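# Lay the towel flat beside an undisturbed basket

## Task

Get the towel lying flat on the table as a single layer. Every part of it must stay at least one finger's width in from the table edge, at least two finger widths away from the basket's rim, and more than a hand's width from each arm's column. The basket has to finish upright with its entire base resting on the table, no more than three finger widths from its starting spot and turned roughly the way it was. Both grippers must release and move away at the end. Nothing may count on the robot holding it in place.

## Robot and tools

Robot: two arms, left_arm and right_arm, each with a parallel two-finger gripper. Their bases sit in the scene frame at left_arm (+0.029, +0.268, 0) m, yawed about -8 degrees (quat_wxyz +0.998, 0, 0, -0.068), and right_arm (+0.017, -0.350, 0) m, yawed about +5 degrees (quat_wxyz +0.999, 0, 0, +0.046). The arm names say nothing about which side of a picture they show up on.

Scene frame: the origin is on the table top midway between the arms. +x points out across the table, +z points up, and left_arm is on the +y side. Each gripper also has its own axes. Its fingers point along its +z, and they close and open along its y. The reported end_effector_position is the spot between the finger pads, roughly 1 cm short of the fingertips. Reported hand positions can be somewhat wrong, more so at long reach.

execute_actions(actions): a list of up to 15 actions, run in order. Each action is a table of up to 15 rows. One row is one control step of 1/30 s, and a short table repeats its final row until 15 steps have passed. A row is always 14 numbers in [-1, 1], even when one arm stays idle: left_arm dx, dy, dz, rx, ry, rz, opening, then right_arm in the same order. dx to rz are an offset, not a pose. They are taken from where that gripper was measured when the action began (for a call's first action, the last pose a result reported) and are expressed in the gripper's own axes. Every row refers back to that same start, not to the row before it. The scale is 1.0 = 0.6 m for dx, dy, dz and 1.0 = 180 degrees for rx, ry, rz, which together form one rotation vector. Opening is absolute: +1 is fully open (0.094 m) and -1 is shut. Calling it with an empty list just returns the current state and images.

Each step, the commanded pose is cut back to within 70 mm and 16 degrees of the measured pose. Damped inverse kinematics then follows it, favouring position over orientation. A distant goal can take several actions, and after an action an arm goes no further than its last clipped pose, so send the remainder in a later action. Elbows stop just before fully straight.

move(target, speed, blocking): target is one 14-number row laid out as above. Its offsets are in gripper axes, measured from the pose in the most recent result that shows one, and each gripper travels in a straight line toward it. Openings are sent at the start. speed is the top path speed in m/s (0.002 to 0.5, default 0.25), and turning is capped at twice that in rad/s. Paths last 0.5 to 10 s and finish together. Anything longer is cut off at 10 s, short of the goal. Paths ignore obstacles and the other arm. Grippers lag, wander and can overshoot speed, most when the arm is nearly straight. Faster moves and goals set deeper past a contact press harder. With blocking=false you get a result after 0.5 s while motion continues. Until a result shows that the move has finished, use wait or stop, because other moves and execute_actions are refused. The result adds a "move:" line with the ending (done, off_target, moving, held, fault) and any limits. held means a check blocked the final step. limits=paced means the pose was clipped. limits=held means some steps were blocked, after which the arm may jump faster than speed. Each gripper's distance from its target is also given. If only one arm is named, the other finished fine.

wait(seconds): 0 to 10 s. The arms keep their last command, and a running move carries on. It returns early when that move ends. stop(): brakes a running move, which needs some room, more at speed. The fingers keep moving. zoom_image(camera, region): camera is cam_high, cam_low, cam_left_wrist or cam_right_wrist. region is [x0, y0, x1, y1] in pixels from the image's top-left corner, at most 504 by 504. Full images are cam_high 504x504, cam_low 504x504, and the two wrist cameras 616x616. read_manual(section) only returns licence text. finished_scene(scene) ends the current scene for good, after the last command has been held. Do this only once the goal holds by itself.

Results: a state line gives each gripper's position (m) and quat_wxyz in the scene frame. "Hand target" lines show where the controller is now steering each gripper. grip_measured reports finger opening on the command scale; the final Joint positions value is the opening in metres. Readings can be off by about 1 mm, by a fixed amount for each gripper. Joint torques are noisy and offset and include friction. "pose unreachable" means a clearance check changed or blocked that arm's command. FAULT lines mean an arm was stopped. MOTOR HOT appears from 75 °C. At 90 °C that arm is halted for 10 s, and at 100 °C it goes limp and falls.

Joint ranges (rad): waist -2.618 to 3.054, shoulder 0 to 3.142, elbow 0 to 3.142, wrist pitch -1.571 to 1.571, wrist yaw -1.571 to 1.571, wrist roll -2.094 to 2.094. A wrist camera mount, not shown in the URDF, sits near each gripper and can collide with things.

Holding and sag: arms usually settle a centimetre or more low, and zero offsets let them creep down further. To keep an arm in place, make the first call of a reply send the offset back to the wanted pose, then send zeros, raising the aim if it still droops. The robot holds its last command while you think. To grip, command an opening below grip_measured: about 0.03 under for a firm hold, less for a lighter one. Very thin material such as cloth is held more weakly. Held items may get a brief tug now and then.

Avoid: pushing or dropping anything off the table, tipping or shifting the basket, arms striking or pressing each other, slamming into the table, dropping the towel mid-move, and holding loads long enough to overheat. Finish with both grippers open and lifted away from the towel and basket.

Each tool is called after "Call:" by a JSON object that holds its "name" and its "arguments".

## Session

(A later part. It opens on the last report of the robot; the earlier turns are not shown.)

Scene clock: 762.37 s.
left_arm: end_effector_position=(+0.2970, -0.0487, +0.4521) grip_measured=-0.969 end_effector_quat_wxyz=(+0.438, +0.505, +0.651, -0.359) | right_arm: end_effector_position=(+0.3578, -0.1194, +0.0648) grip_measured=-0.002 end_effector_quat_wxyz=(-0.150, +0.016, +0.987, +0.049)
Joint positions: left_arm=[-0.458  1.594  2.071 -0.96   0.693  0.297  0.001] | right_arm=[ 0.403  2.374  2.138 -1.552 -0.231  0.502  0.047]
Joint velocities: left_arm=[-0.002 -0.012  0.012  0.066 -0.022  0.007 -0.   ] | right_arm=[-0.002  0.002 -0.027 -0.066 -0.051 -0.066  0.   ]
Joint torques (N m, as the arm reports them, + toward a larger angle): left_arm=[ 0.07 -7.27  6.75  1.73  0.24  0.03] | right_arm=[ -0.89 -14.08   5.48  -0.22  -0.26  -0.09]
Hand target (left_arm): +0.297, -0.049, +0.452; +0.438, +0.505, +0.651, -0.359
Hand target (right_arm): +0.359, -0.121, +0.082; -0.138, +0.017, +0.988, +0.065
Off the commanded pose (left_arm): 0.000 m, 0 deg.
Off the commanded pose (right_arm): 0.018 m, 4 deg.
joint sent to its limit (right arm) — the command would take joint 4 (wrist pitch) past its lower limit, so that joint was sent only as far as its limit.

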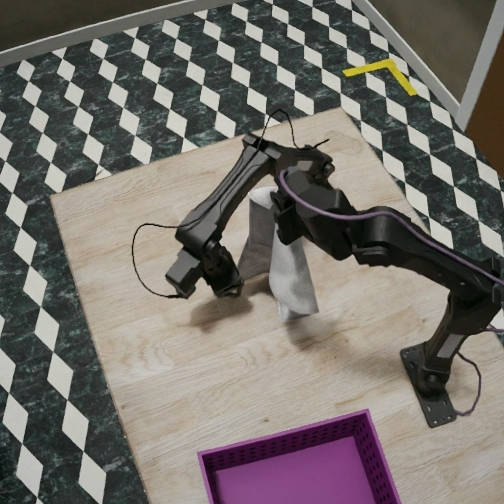

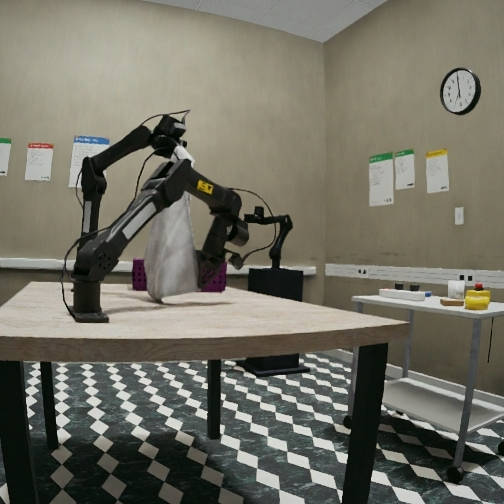

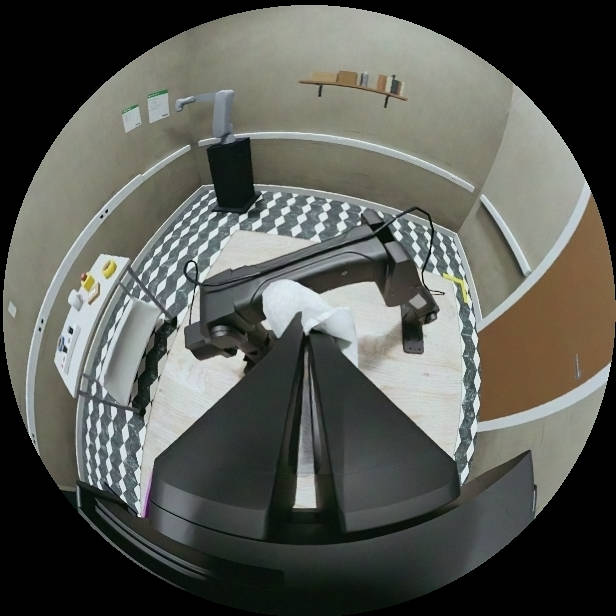

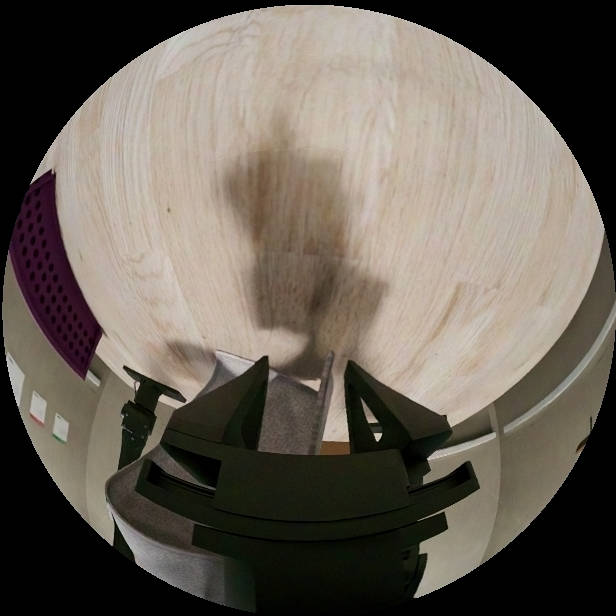

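Call:
{"name": "execute_actions", "arguments": {"actions": [[[0,0,0,0,0,0,-1, 0,0,-0.02,0,0,0,-0.15],[0,0,0,0,0,0,-1, 0,0,-0.02,0,0,0,-0.3],[0,0,0,0,0,0,-1, 0,0,-0.02,0,0,0,-0.45],[0,0,0,0,0,0,-1, 0,0,-0.02,0,0,0,-0.6],[0,0,0,0,0,0,-1, 0,0,-0.02,0,0,0,-0.7],[0,0,0,0,0,0,-1, 0,0,-0.02,0,0,0,-0.8],[0,0,0,0,0,0,-1, 0,0,-0.02,0,0,0,-0.87],[0,0,0,0,0,0,-1, 0,0,-0.02,0,0,0,-0.93],[0,0,0,0,0,0,-1, 0,0,-0.02,0,0,0,-1]]]}}

Call:
{"name": "zoom_image", "arguments": {"camera": "cam_right_wrist", "region": [200, 300, 420, 470]}}

Scene clock: 776.50 s.
left_arm: end_effector_position=(+0.2970, -0.0487, +0.4521) grip_measured=-0.969 end_effector_quat_wxyz=(+0.438, +0.505, +0.651, -0.359) | right_arm: end_effector_position=(+0.3575, -0.1189, +0.0649) grip_measured=-0.978 end_effector_quat_wxyz=(-0.150, +0.017, +0.987, +0.051)
Joint positions: left_arm=[-0.458  1.594  2.071 -0.96   0.693  0.297  0.001] | right_arm=[ 0.403  2.374  2.138 -1.552 -0.234  0.502  0.001]
Joint velocities: left_arm=[-0.012 -0.007 -0.002  0.007 -0.007  0.037  0.   ] | right_arm=[-0.007 -0.012  0.002  0.037  0.022 -0.022 -0.001]
Joint torques (N m, as the arm reports them, + toward a larger angle): left_arm=[ 0.1  -7.24  6.78  1.73  0.19  0.02] | right_arm=[ -0.51 -12.39   6.73  -0.21  -0.07   0.  ]
Hand target (left_arm): +0.297, -0.049, +0.452; +0.438, +0.505, +0.651, -0.359
Hand target (right_arm): +0.361, -0.121, +0.076; -0.138, +0.018, +0.989, +0.056
Off the commanded pose (left_arm): 0.000 m, 0 deg.
Off the commanded pose (right_arm): 0.012 m, 0 deg.
joint sent to its limit (right arm) — the command would take joint 4 (wrist pitch) past its lower limit, so that joint was sent only as far as its limit.

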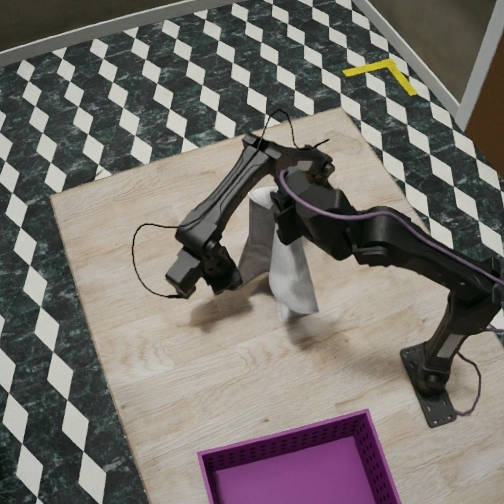

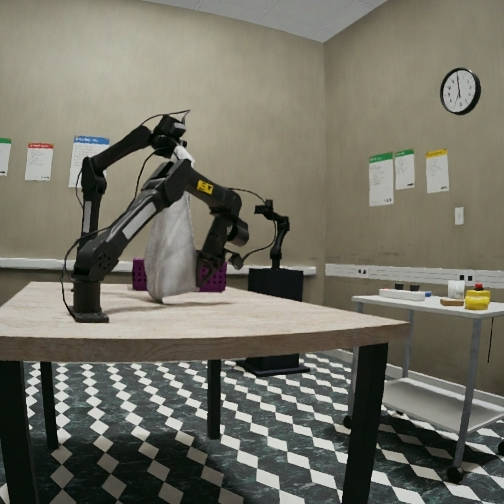

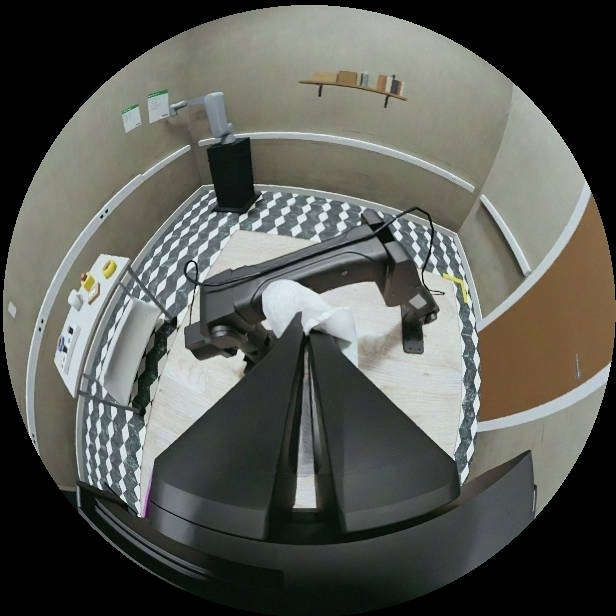

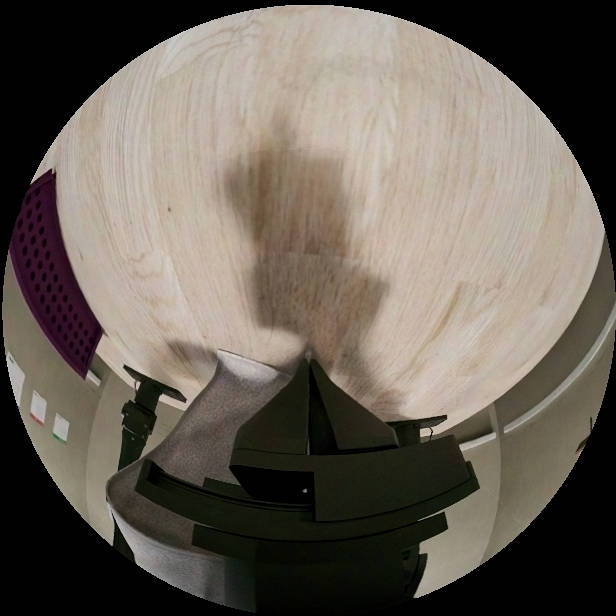

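Region (200, 300, 420, 470) of cam_right_wrist's 616x616 image, scaled by 2.291, with more detail than that image has; it fills the top 389 rows of this view, and the rest is white.

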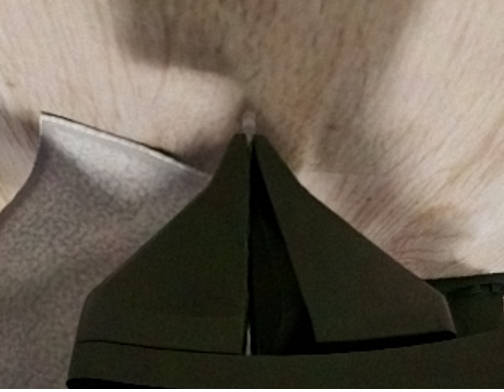

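Call:
{"name": "move", "arguments": {"target": [0.343,0.304,-0.0205,-0.1406,0.3436,0.189,-1, -0.057,-0.3525,-0.3955,-0.094,-0.385,0.500,-1], "speed": 0.13}}

Scene clock: 829.70 s.
left_arm: end_effector_position=(+0.4497, +0.0741, +0.2707) grip_measured=-0.969 end_effector_quat_wxyz=(+0.237, +0.667, +0.671, +0.219) | right_arm: end_effector_position=(+0.4469, -0.3464, +0.2528) grip_measured=-0.978 end_effector_quat_wxyz=(+0.379, +0.700, +0.604, +0.043)
Joint positions: left_arm=[-0.415  1.855  2.014 -1.137 -0.305  1.109  0.001] | right_arm=[ 0.164  1.769  1.784 -1.094  0.635  1.809  0.001]
Joint velocities: left_arm=[-0.017 -0.012 -0.002  0.037 -0.022  0.022 -0.001] | right_arm=[-0.027 -0.012 -0.027 -0.051 -0.037  0.066 -0.   ]
Joint torques (N m, as the arm reports them, + toward a larger angle): left_arm=[ -0.55 -10.31   5.47   1.31  -0.3    0.08] | right_arm=[-0.9  -6.51  9.8   0.86  0.47  0.04]
Hand target (left_arm): +0.449, +0.074, +0.260; +0.221, +0.675, +0.668, +0.223
Hand target (right_arm): +0.450, -0.354, +0.261; +0.392, +0.705, +0.590, +0.041
Off the commanded pose (left_arm): 0.011 m, 2 deg.
Off the commanded pose (right_arm): 0.011 m, 2 deg.
move: off_target (left_arm, right_arm)

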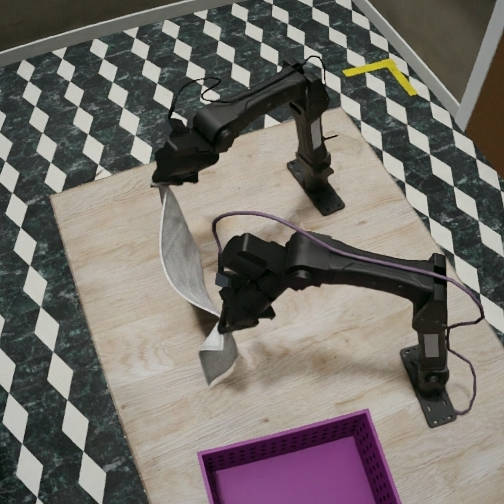

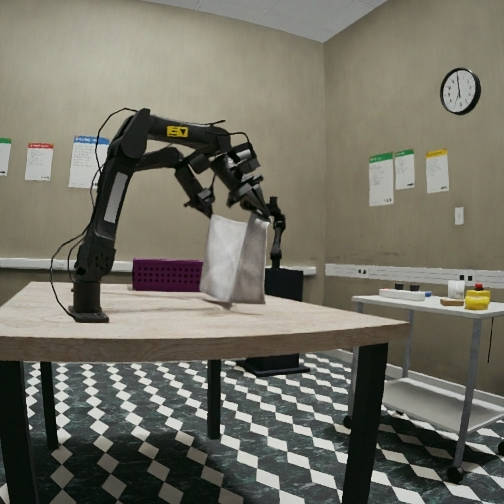

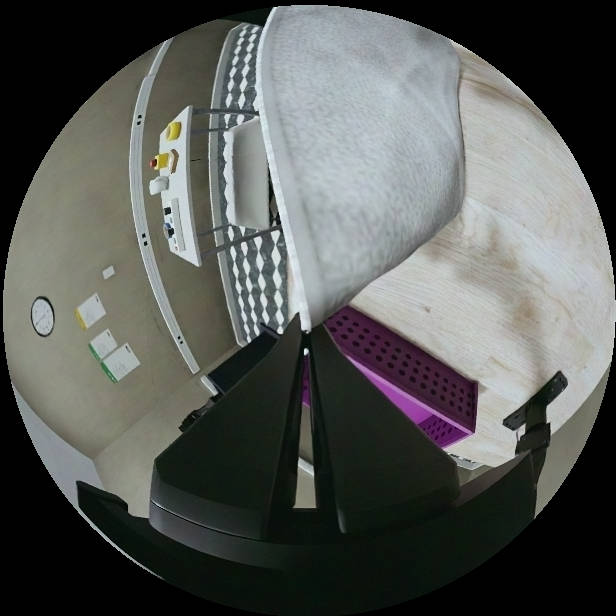

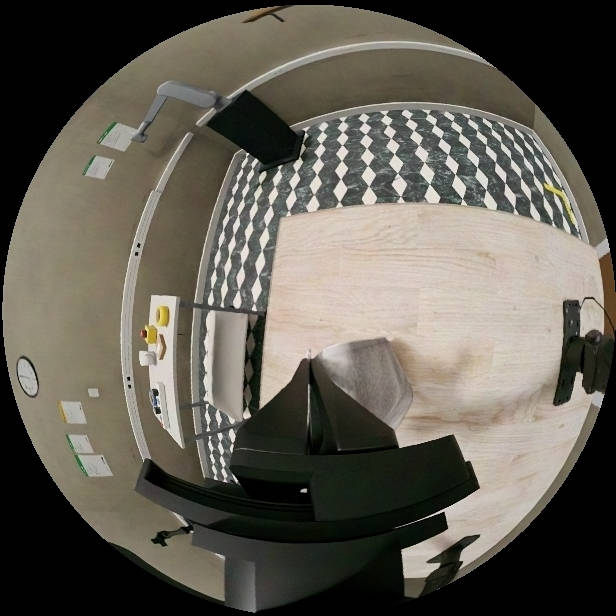

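Call:
{"name": "zoom_image", "arguments": {"camera": "cam_high", "region": [120, 160, 320, 400]}}

Call:
{"name": "zoom_image", "arguments": {"camera": "cam_low", "region": [170, 180, 310, 320]}}

Region (120, 160, 320, 400) of cam_high's 504x504 image, scaled by 2.100, with more detail than that image has.

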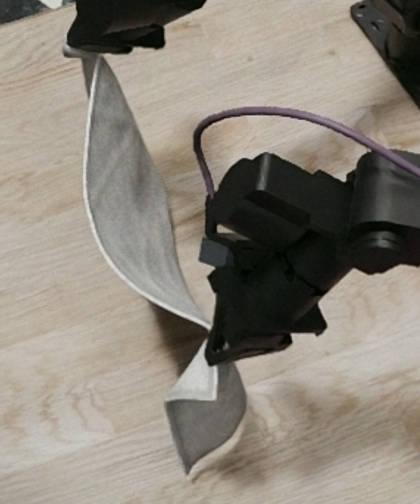

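Region (170, 180, 310, 320) of cam_low's 504x504 image, scaled by 3.600, with more detail than that image has.

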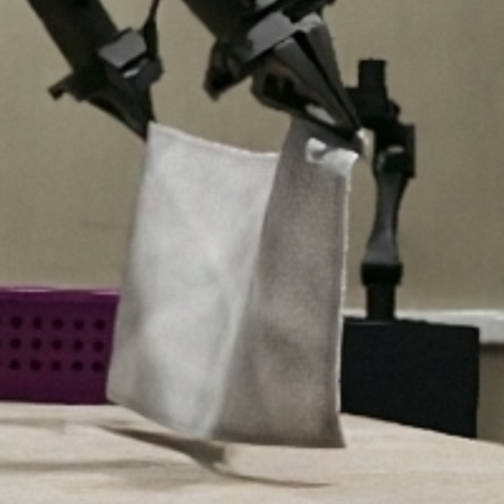

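Call:
{"name": "move", "arguments": {"target": [0.035,0.007,0.047,0,0,0,-1, -0.014,0.028,0.039,0,0,0,-1], "speed": 0.04}}

Call:
{"name": "zoom_image", "arguments": {"camera": "cam_high", "region": [100, 160, 320, 420]}}

Call:
{"name": "zoom_image", "arguments": {"camera": "cam_low", "region": [170, 180, 310, 320]}}

Scene clock: 847.97 s.
left_arm: end_effector_position=(+0.4717, +0.0915, +0.2577) grip_measured=-0.969 end_effector_quat_wxyz=(+0.245, +0.663, +0.671, +0.224) | right_arm: end_effector_position=(+0.4633, -0.3602, +0.2393) grip_measured=-0.978 end_effector_quat_wxyz=(+0.368, +0.699, +0.612, +0.034)
Joint positions: left_arm=[-0.348  1.855  1.944 -1.033 -0.273  1.164  0.001] | right_arm=[ 0.112  1.823  1.808 -1.06   0.599  1.749  0.001]
Joint velocities: left_arm=[-0.002  0.002 -0.012  0.007  0.007 -0.051 -0.   ] | right_arm=[-0.007 -0.002  0.002  0.022 -0.125  0.007 -0.   ]
Joint torques (N m, as the arm reports them, + toward a larger angle): left_arm=[  0.58 -11.38   5.64   1.35  -0.06   0.08] | right_arm=[-0.85 -7.29  9.89  1.05  0.3  -0.17]
Hand target (left_arm): +0.470, +0.094, +0.250; +0.237, +0.668, +0.671, +0.219
Hand target (right_arm): +0.470, -0.365, +0.249; +0.379, +0.700, +0.604, +0.043
Off the commanded pose (left_arm): 0.008 m, 1 deg.
Off the commanded pose (right_arm): 0.013 m, 2 deg.
move: off_target (right_arm)

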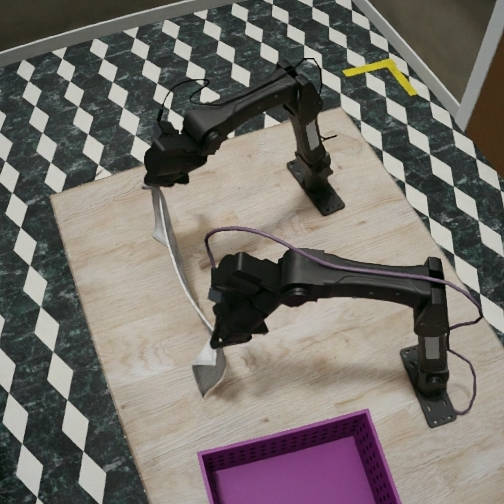

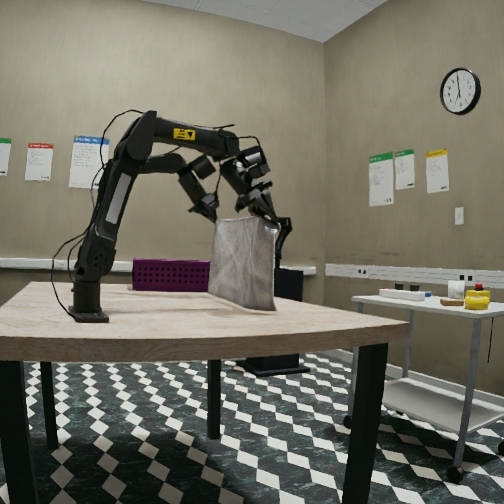

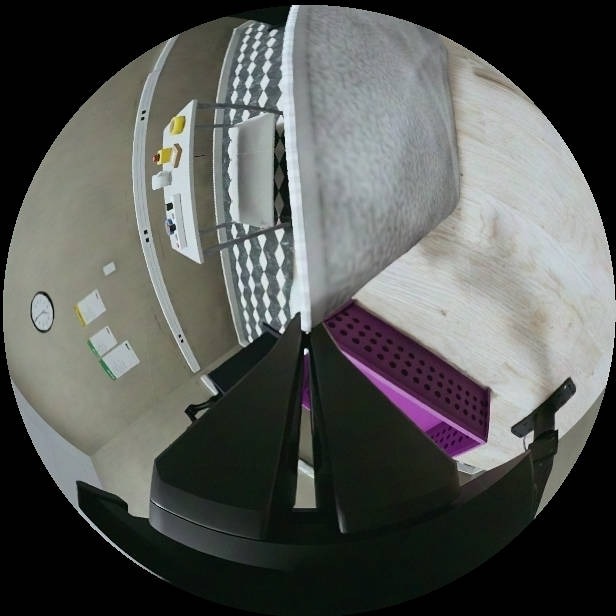

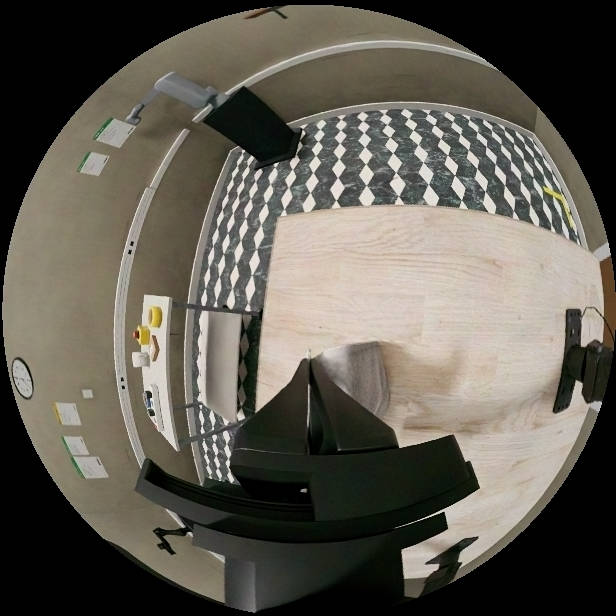

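Region (100, 160, 320, 420) of cam_high's 504x504 image, scaled by 1.938, with more detail than that image has; it fills the left 426 columns of this view, and the rest is white.

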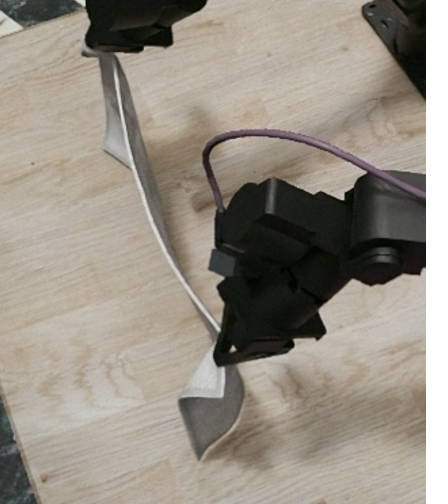

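Region (170, 180, 310, 320) of cam_low's 504x504 image, scaled by 3.600, with more detail than that image has.

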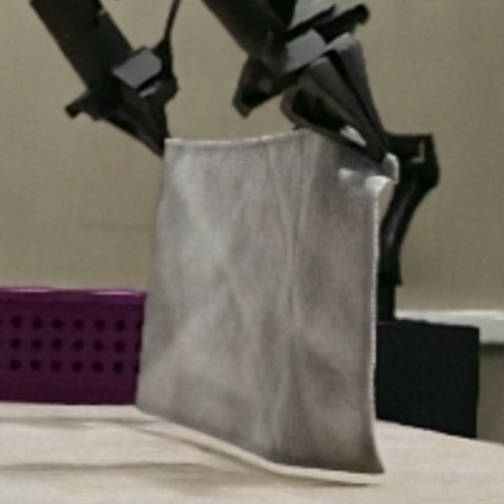

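Call:
{"name": "zoom_image", "arguments": {"camera": "cam_high", "region": [170, 310, 270, 410]}}

Region (170, 310, 270, 410) of cam_high's 504x504 image, scaled by 5.040, with more detail than that image has.

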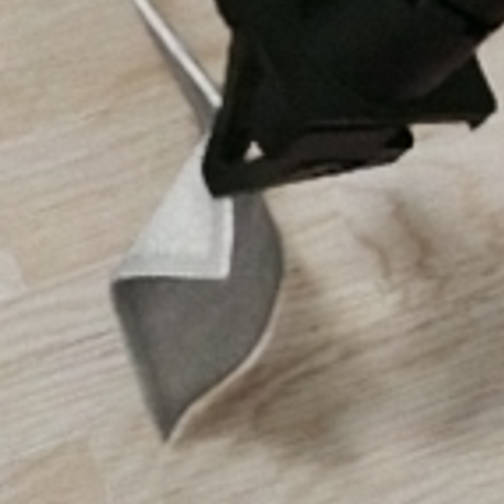

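Call:
{"name": "move", "arguments": {"target": [-0.039,-0.021,0.064,0,0,0,-1, -0.0225,0.010,0.068,0,0,0,-1], "speed": 0.05}}

Scene clock: 862.73 s.
left_arm: end_effector_position=(+0.4884, +0.0660, +0.2371) grip_measured=-0.969 end_effector_quat_wxyz=(+0.263, +0.661, +0.666, +0.225) | right_arm: end_effector_position=(+0.4830, -0.3859, +0.2195) grip_measured=-0.978 end_effector_quat_wxyz=(+0.365, +0.698, +0.615, +0.036)
Joint positions: left_arm=[-0.38   1.907  1.909 -0.914 -0.281  1.144  0.001] | right_arm=[ 0.032  1.857  1.768 -0.942  0.551  1.665  0.001]
Joint velocities: left_arm=[-0.007 -0.002 -0.002  0.037 -0.051 -0.007 -0.001] | right_arm=[-0.007  0.022  0.002  0.007 -0.037  0.037 -0.   ]
Joint torques (N m, as the arm reports them, + toward a larger angle): left_arm=[ -0.4  -10.9    5.79   1.4   -0.31  -0.11] | right_arm=[-0.82 -7.7   6.82  1.07  0.31 -0.09]
Hand target (left_arm): +0.486, +0.067, +0.221; +0.245, +0.663, +0.671, +0.224
Hand target (right_arm): +0.485, -0.391, +0.218; +0.369, +0.698, +0.612, +0.033
Off the commanded pose (left_arm): 0.017 m, 2 deg.
Off the commanded pose (right_arm): 0.006 m, 0 deg.
move: off_target (left_arm)

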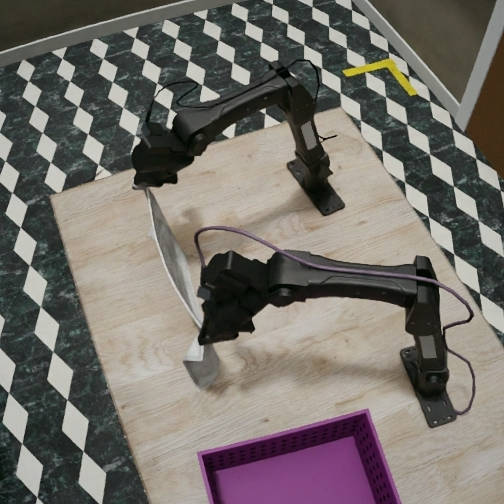

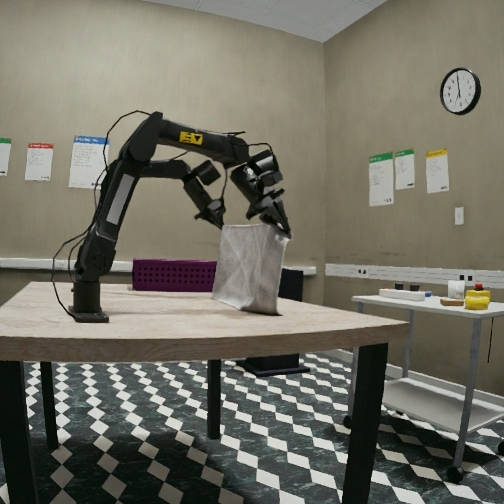

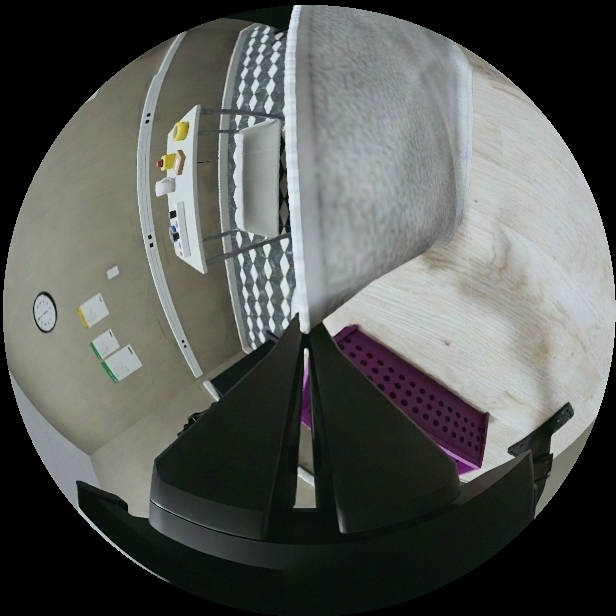

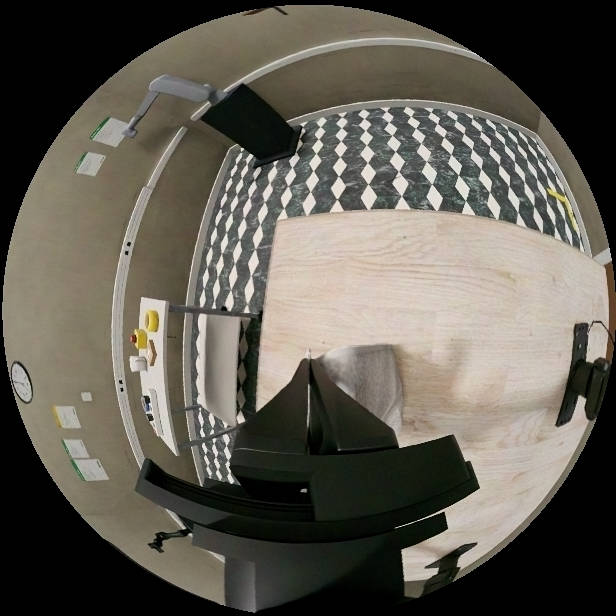

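Call:
{"name": "move", "arguments": {"target": [0.002,-0.162,-0.028,0,0,0,-1, -0.039,-0.126,-0.0505,0,0,0,-1], "speed": 0.06}}

Scene clock: 868.20 s.
left_arm: end_effector_position=(+0.4078, +0.0608, +0.1884) grip_measured=-0.969 end_effector_quat_wxyz=(+0.266, +0.666, +0.661, +0.220) | right_arm: end_effector_position=(+0.4005, -0.3950, +0.1969) grip_measured=-0.978 end_effector_quat_wxyz=(+0.351, +0.699, +0.623, +0.021)
Joint positions: left_arm=[-0.507  1.631  1.387 -0.699 -0.341  1.048  0.001] | right_arm=[ 0.032  1.56   1.361 -0.876  0.544  1.668  0.001]
Joint velocities: left_arm=[-0.007 -0.012 -0.022  0.007  0.022 -0.081  0.   ] | right_arm=[-0.002 -0.012 -0.032  0.007 -0.022 -0.081  0.002]
Joint torques (N m, as the arm reports them, + toward a larger angle): left_arm=[ -0.48 -10.6    6.     1.33  -0.38  -0.12] | right_arm=[ 0.49 -8.16  6.65  1.04  0.31  0.04]
Hand target (left_arm): +0.404, +0.065, +0.187; +0.264, +0.661, +0.666, +0.225
Hand target (right_arm): +0.399, -0.394, +0.209; +0.365, +0.698, +0.615, +0.036
Off the commanded pose (left_arm): 0.007 m, 1 deg.
Off the commanded pose (right_arm): 0.012 m, 3 deg.
move: off_target (right_arm)

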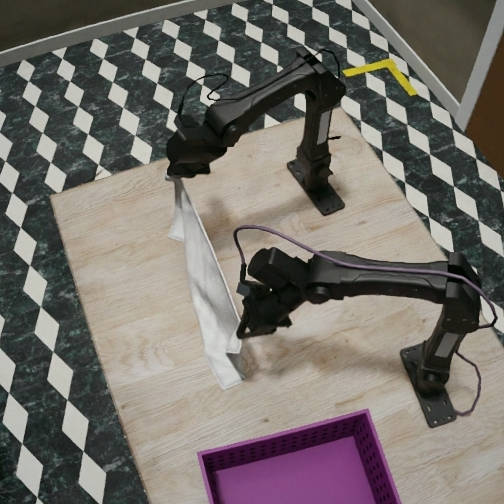

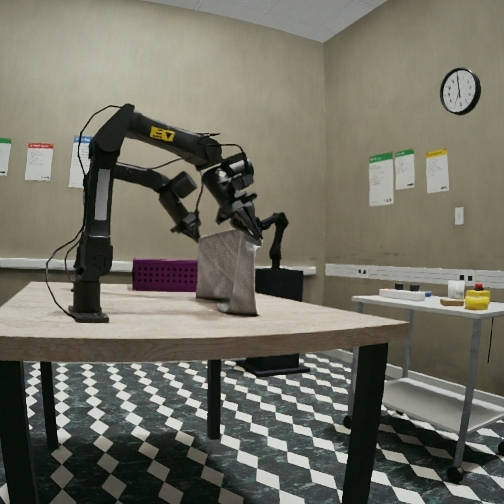

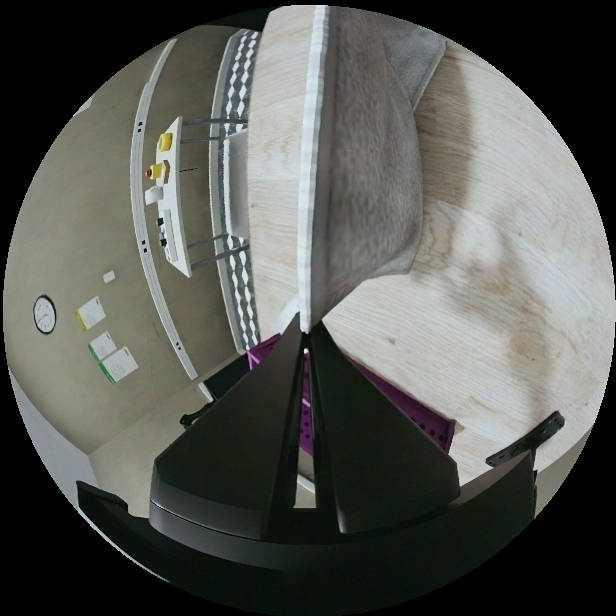

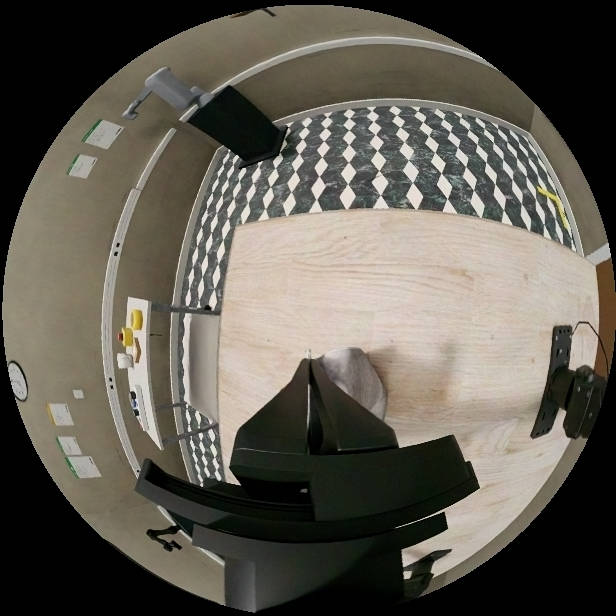

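Call:
{"name": "zoom_image", "arguments": {"camera": "cam_low", "region": [170, 210, 290, 330]}}

Call:
{"name": "zoom_image", "arguments": {"camera": "cam_high", "region": [120, 160, 320, 400]}}

Call:
{"name": "zoom_image", "arguments": {"camera": "cam_left_wrist", "region": [260, 0, 500, 300]}}

Region (170, 210, 290, 330) of cam_low's 504x504 image, scaled by 4.200, with more detail than that image has.

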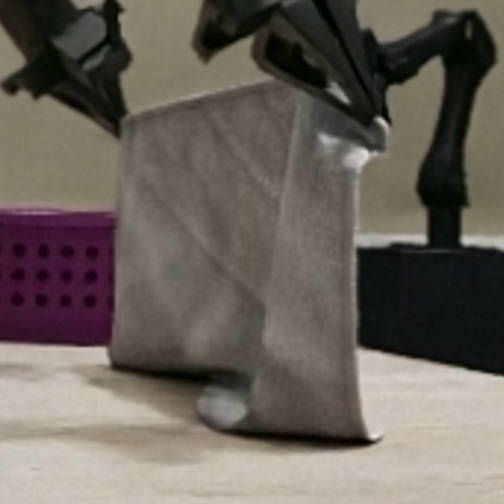

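Region (120, 160, 320, 400) of cam_high's 504x504 image, scaled by 2.100, with more detail than that image has.

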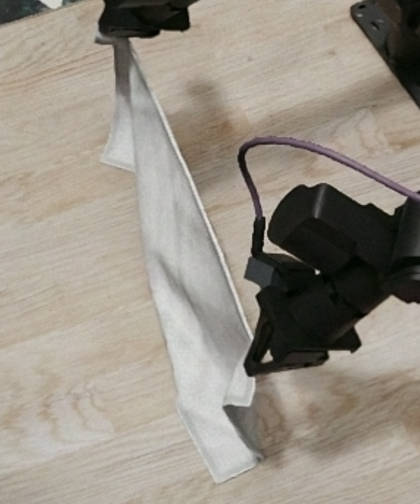

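Region (260, 0, 500, 300) of cam_left_wrist's 616x616 image, scaled by 1.680, with more detail than that image has; it fills the left 403 columns of this view, and the rest is white.

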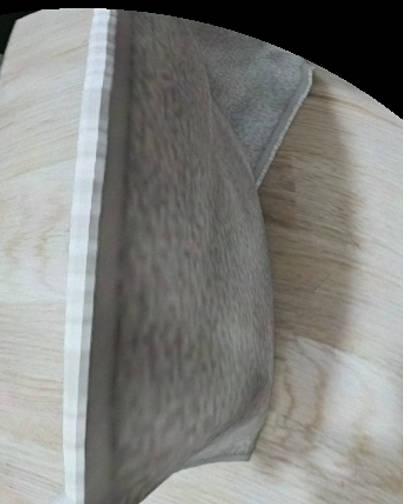

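Call:
{"name": "move", "arguments": {"target": [0.008,0.175,-0.061,0,0,0,-1, -0.016,0.176,-0.038,0,-0.167,0,-1], "speed": 0.08}}

Call:
{"name": "zoom_image", "arguments": {"camera": "cam_low", "region": [170, 180, 310, 320]}}

Call:
{"name": "zoom_image", "arguments": {"camera": "cam_high", "region": [100, 150, 320, 410]}}

Scene clock: 903.47 s.
left_arm: end_effector_position=(+0.4629, +0.0688, +0.2803) grip_measured=-0.969 end_effector_quat_wxyz=(+0.267, +0.665, +0.661, +0.221) | right_arm: end_effector_position=(+0.4790, -0.3918, +0.2614) grip_measured=-0.978 end_effector_quat_wxyz=(+0.485, +0.687, +0.518, -0.156)
Joint positions: left_arm=[-0.401  1.861  2.027 -1.077 -0.281  1.137  0.001] | right_arm=[ 0.16   2.204  2.307 -1.523  1.064  2.012  0.001]
Joint velocities: left_arm=[-0.002  0.002  0.002 -0.066  0.051 -0.007 -0.   ] | right_arm=[ 0.002 -0.002  0.007 -0.007  0.037 -0.007 -0.   ]
Joint torques (N m, as the arm reports them, + toward a larger angle): left_arm=[  0.65 -10.15  10.4    1.2   -0.07   0.06] | right_arm=[ 0.69 -9.56  8.96  0.23  0.73  0.05]
Hand target (left_arm): +0.464, +0.071, +0.283; +0.265, +0.666, +0.662, +0.219
Hand target (right_arm): +0.479, -0.391, +0.272; +0.500, +0.680, +0.512, -0.158
Off the commanded pose (left_arm): 0.004 m, 0 deg.
Off the commanded pose (right_arm): 0.011 m, 2 deg.
move: off_target (right_arm)

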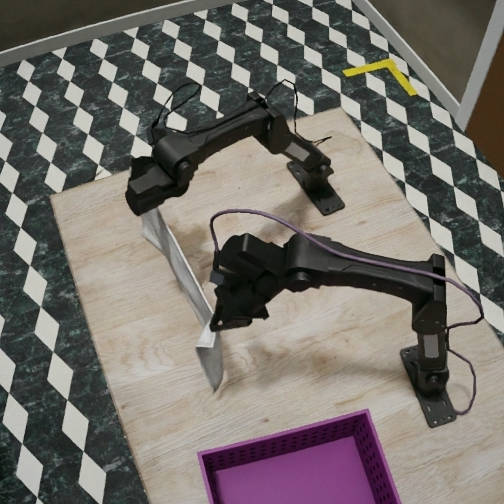

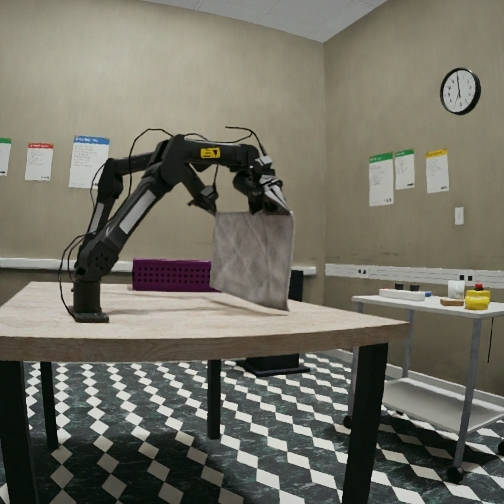

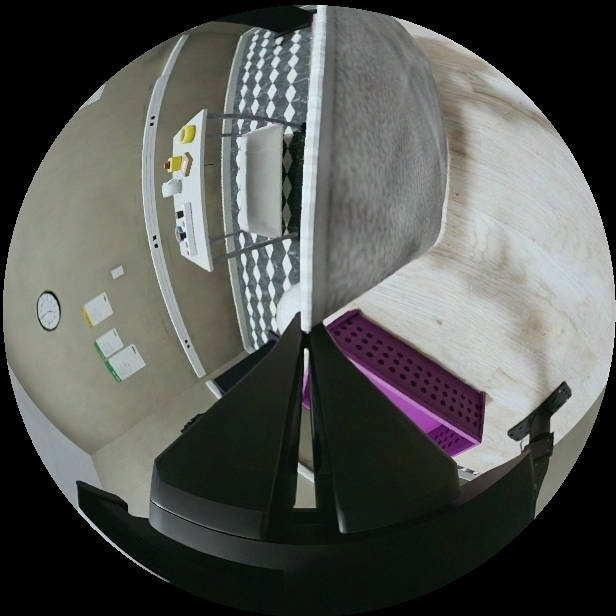

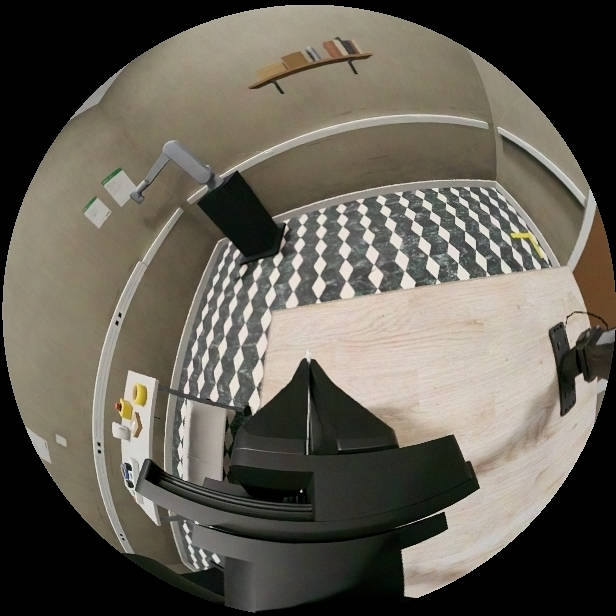

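Region (170, 180, 310, 320) of cam_low's 504x504 image, scaled by 3.600, with more detail than that image has.

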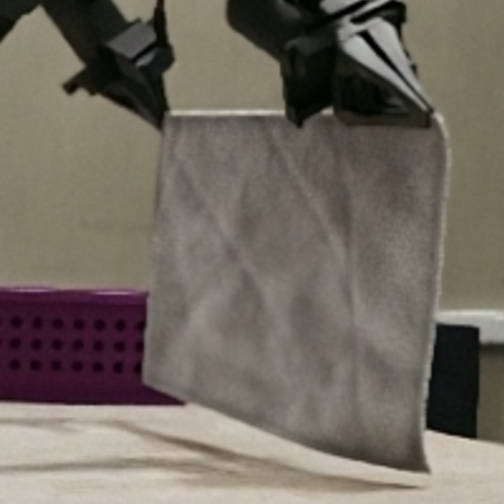

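Region (100, 150, 320, 410) of cam_high's 504x504 image, scaled by 1.938, with more detail than that image has; it fills the left 426 columns of this view, and the rest is white.

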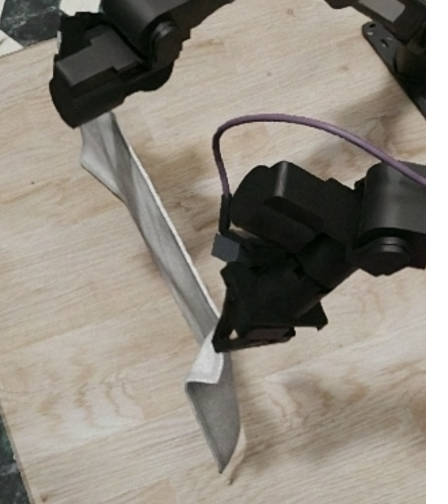

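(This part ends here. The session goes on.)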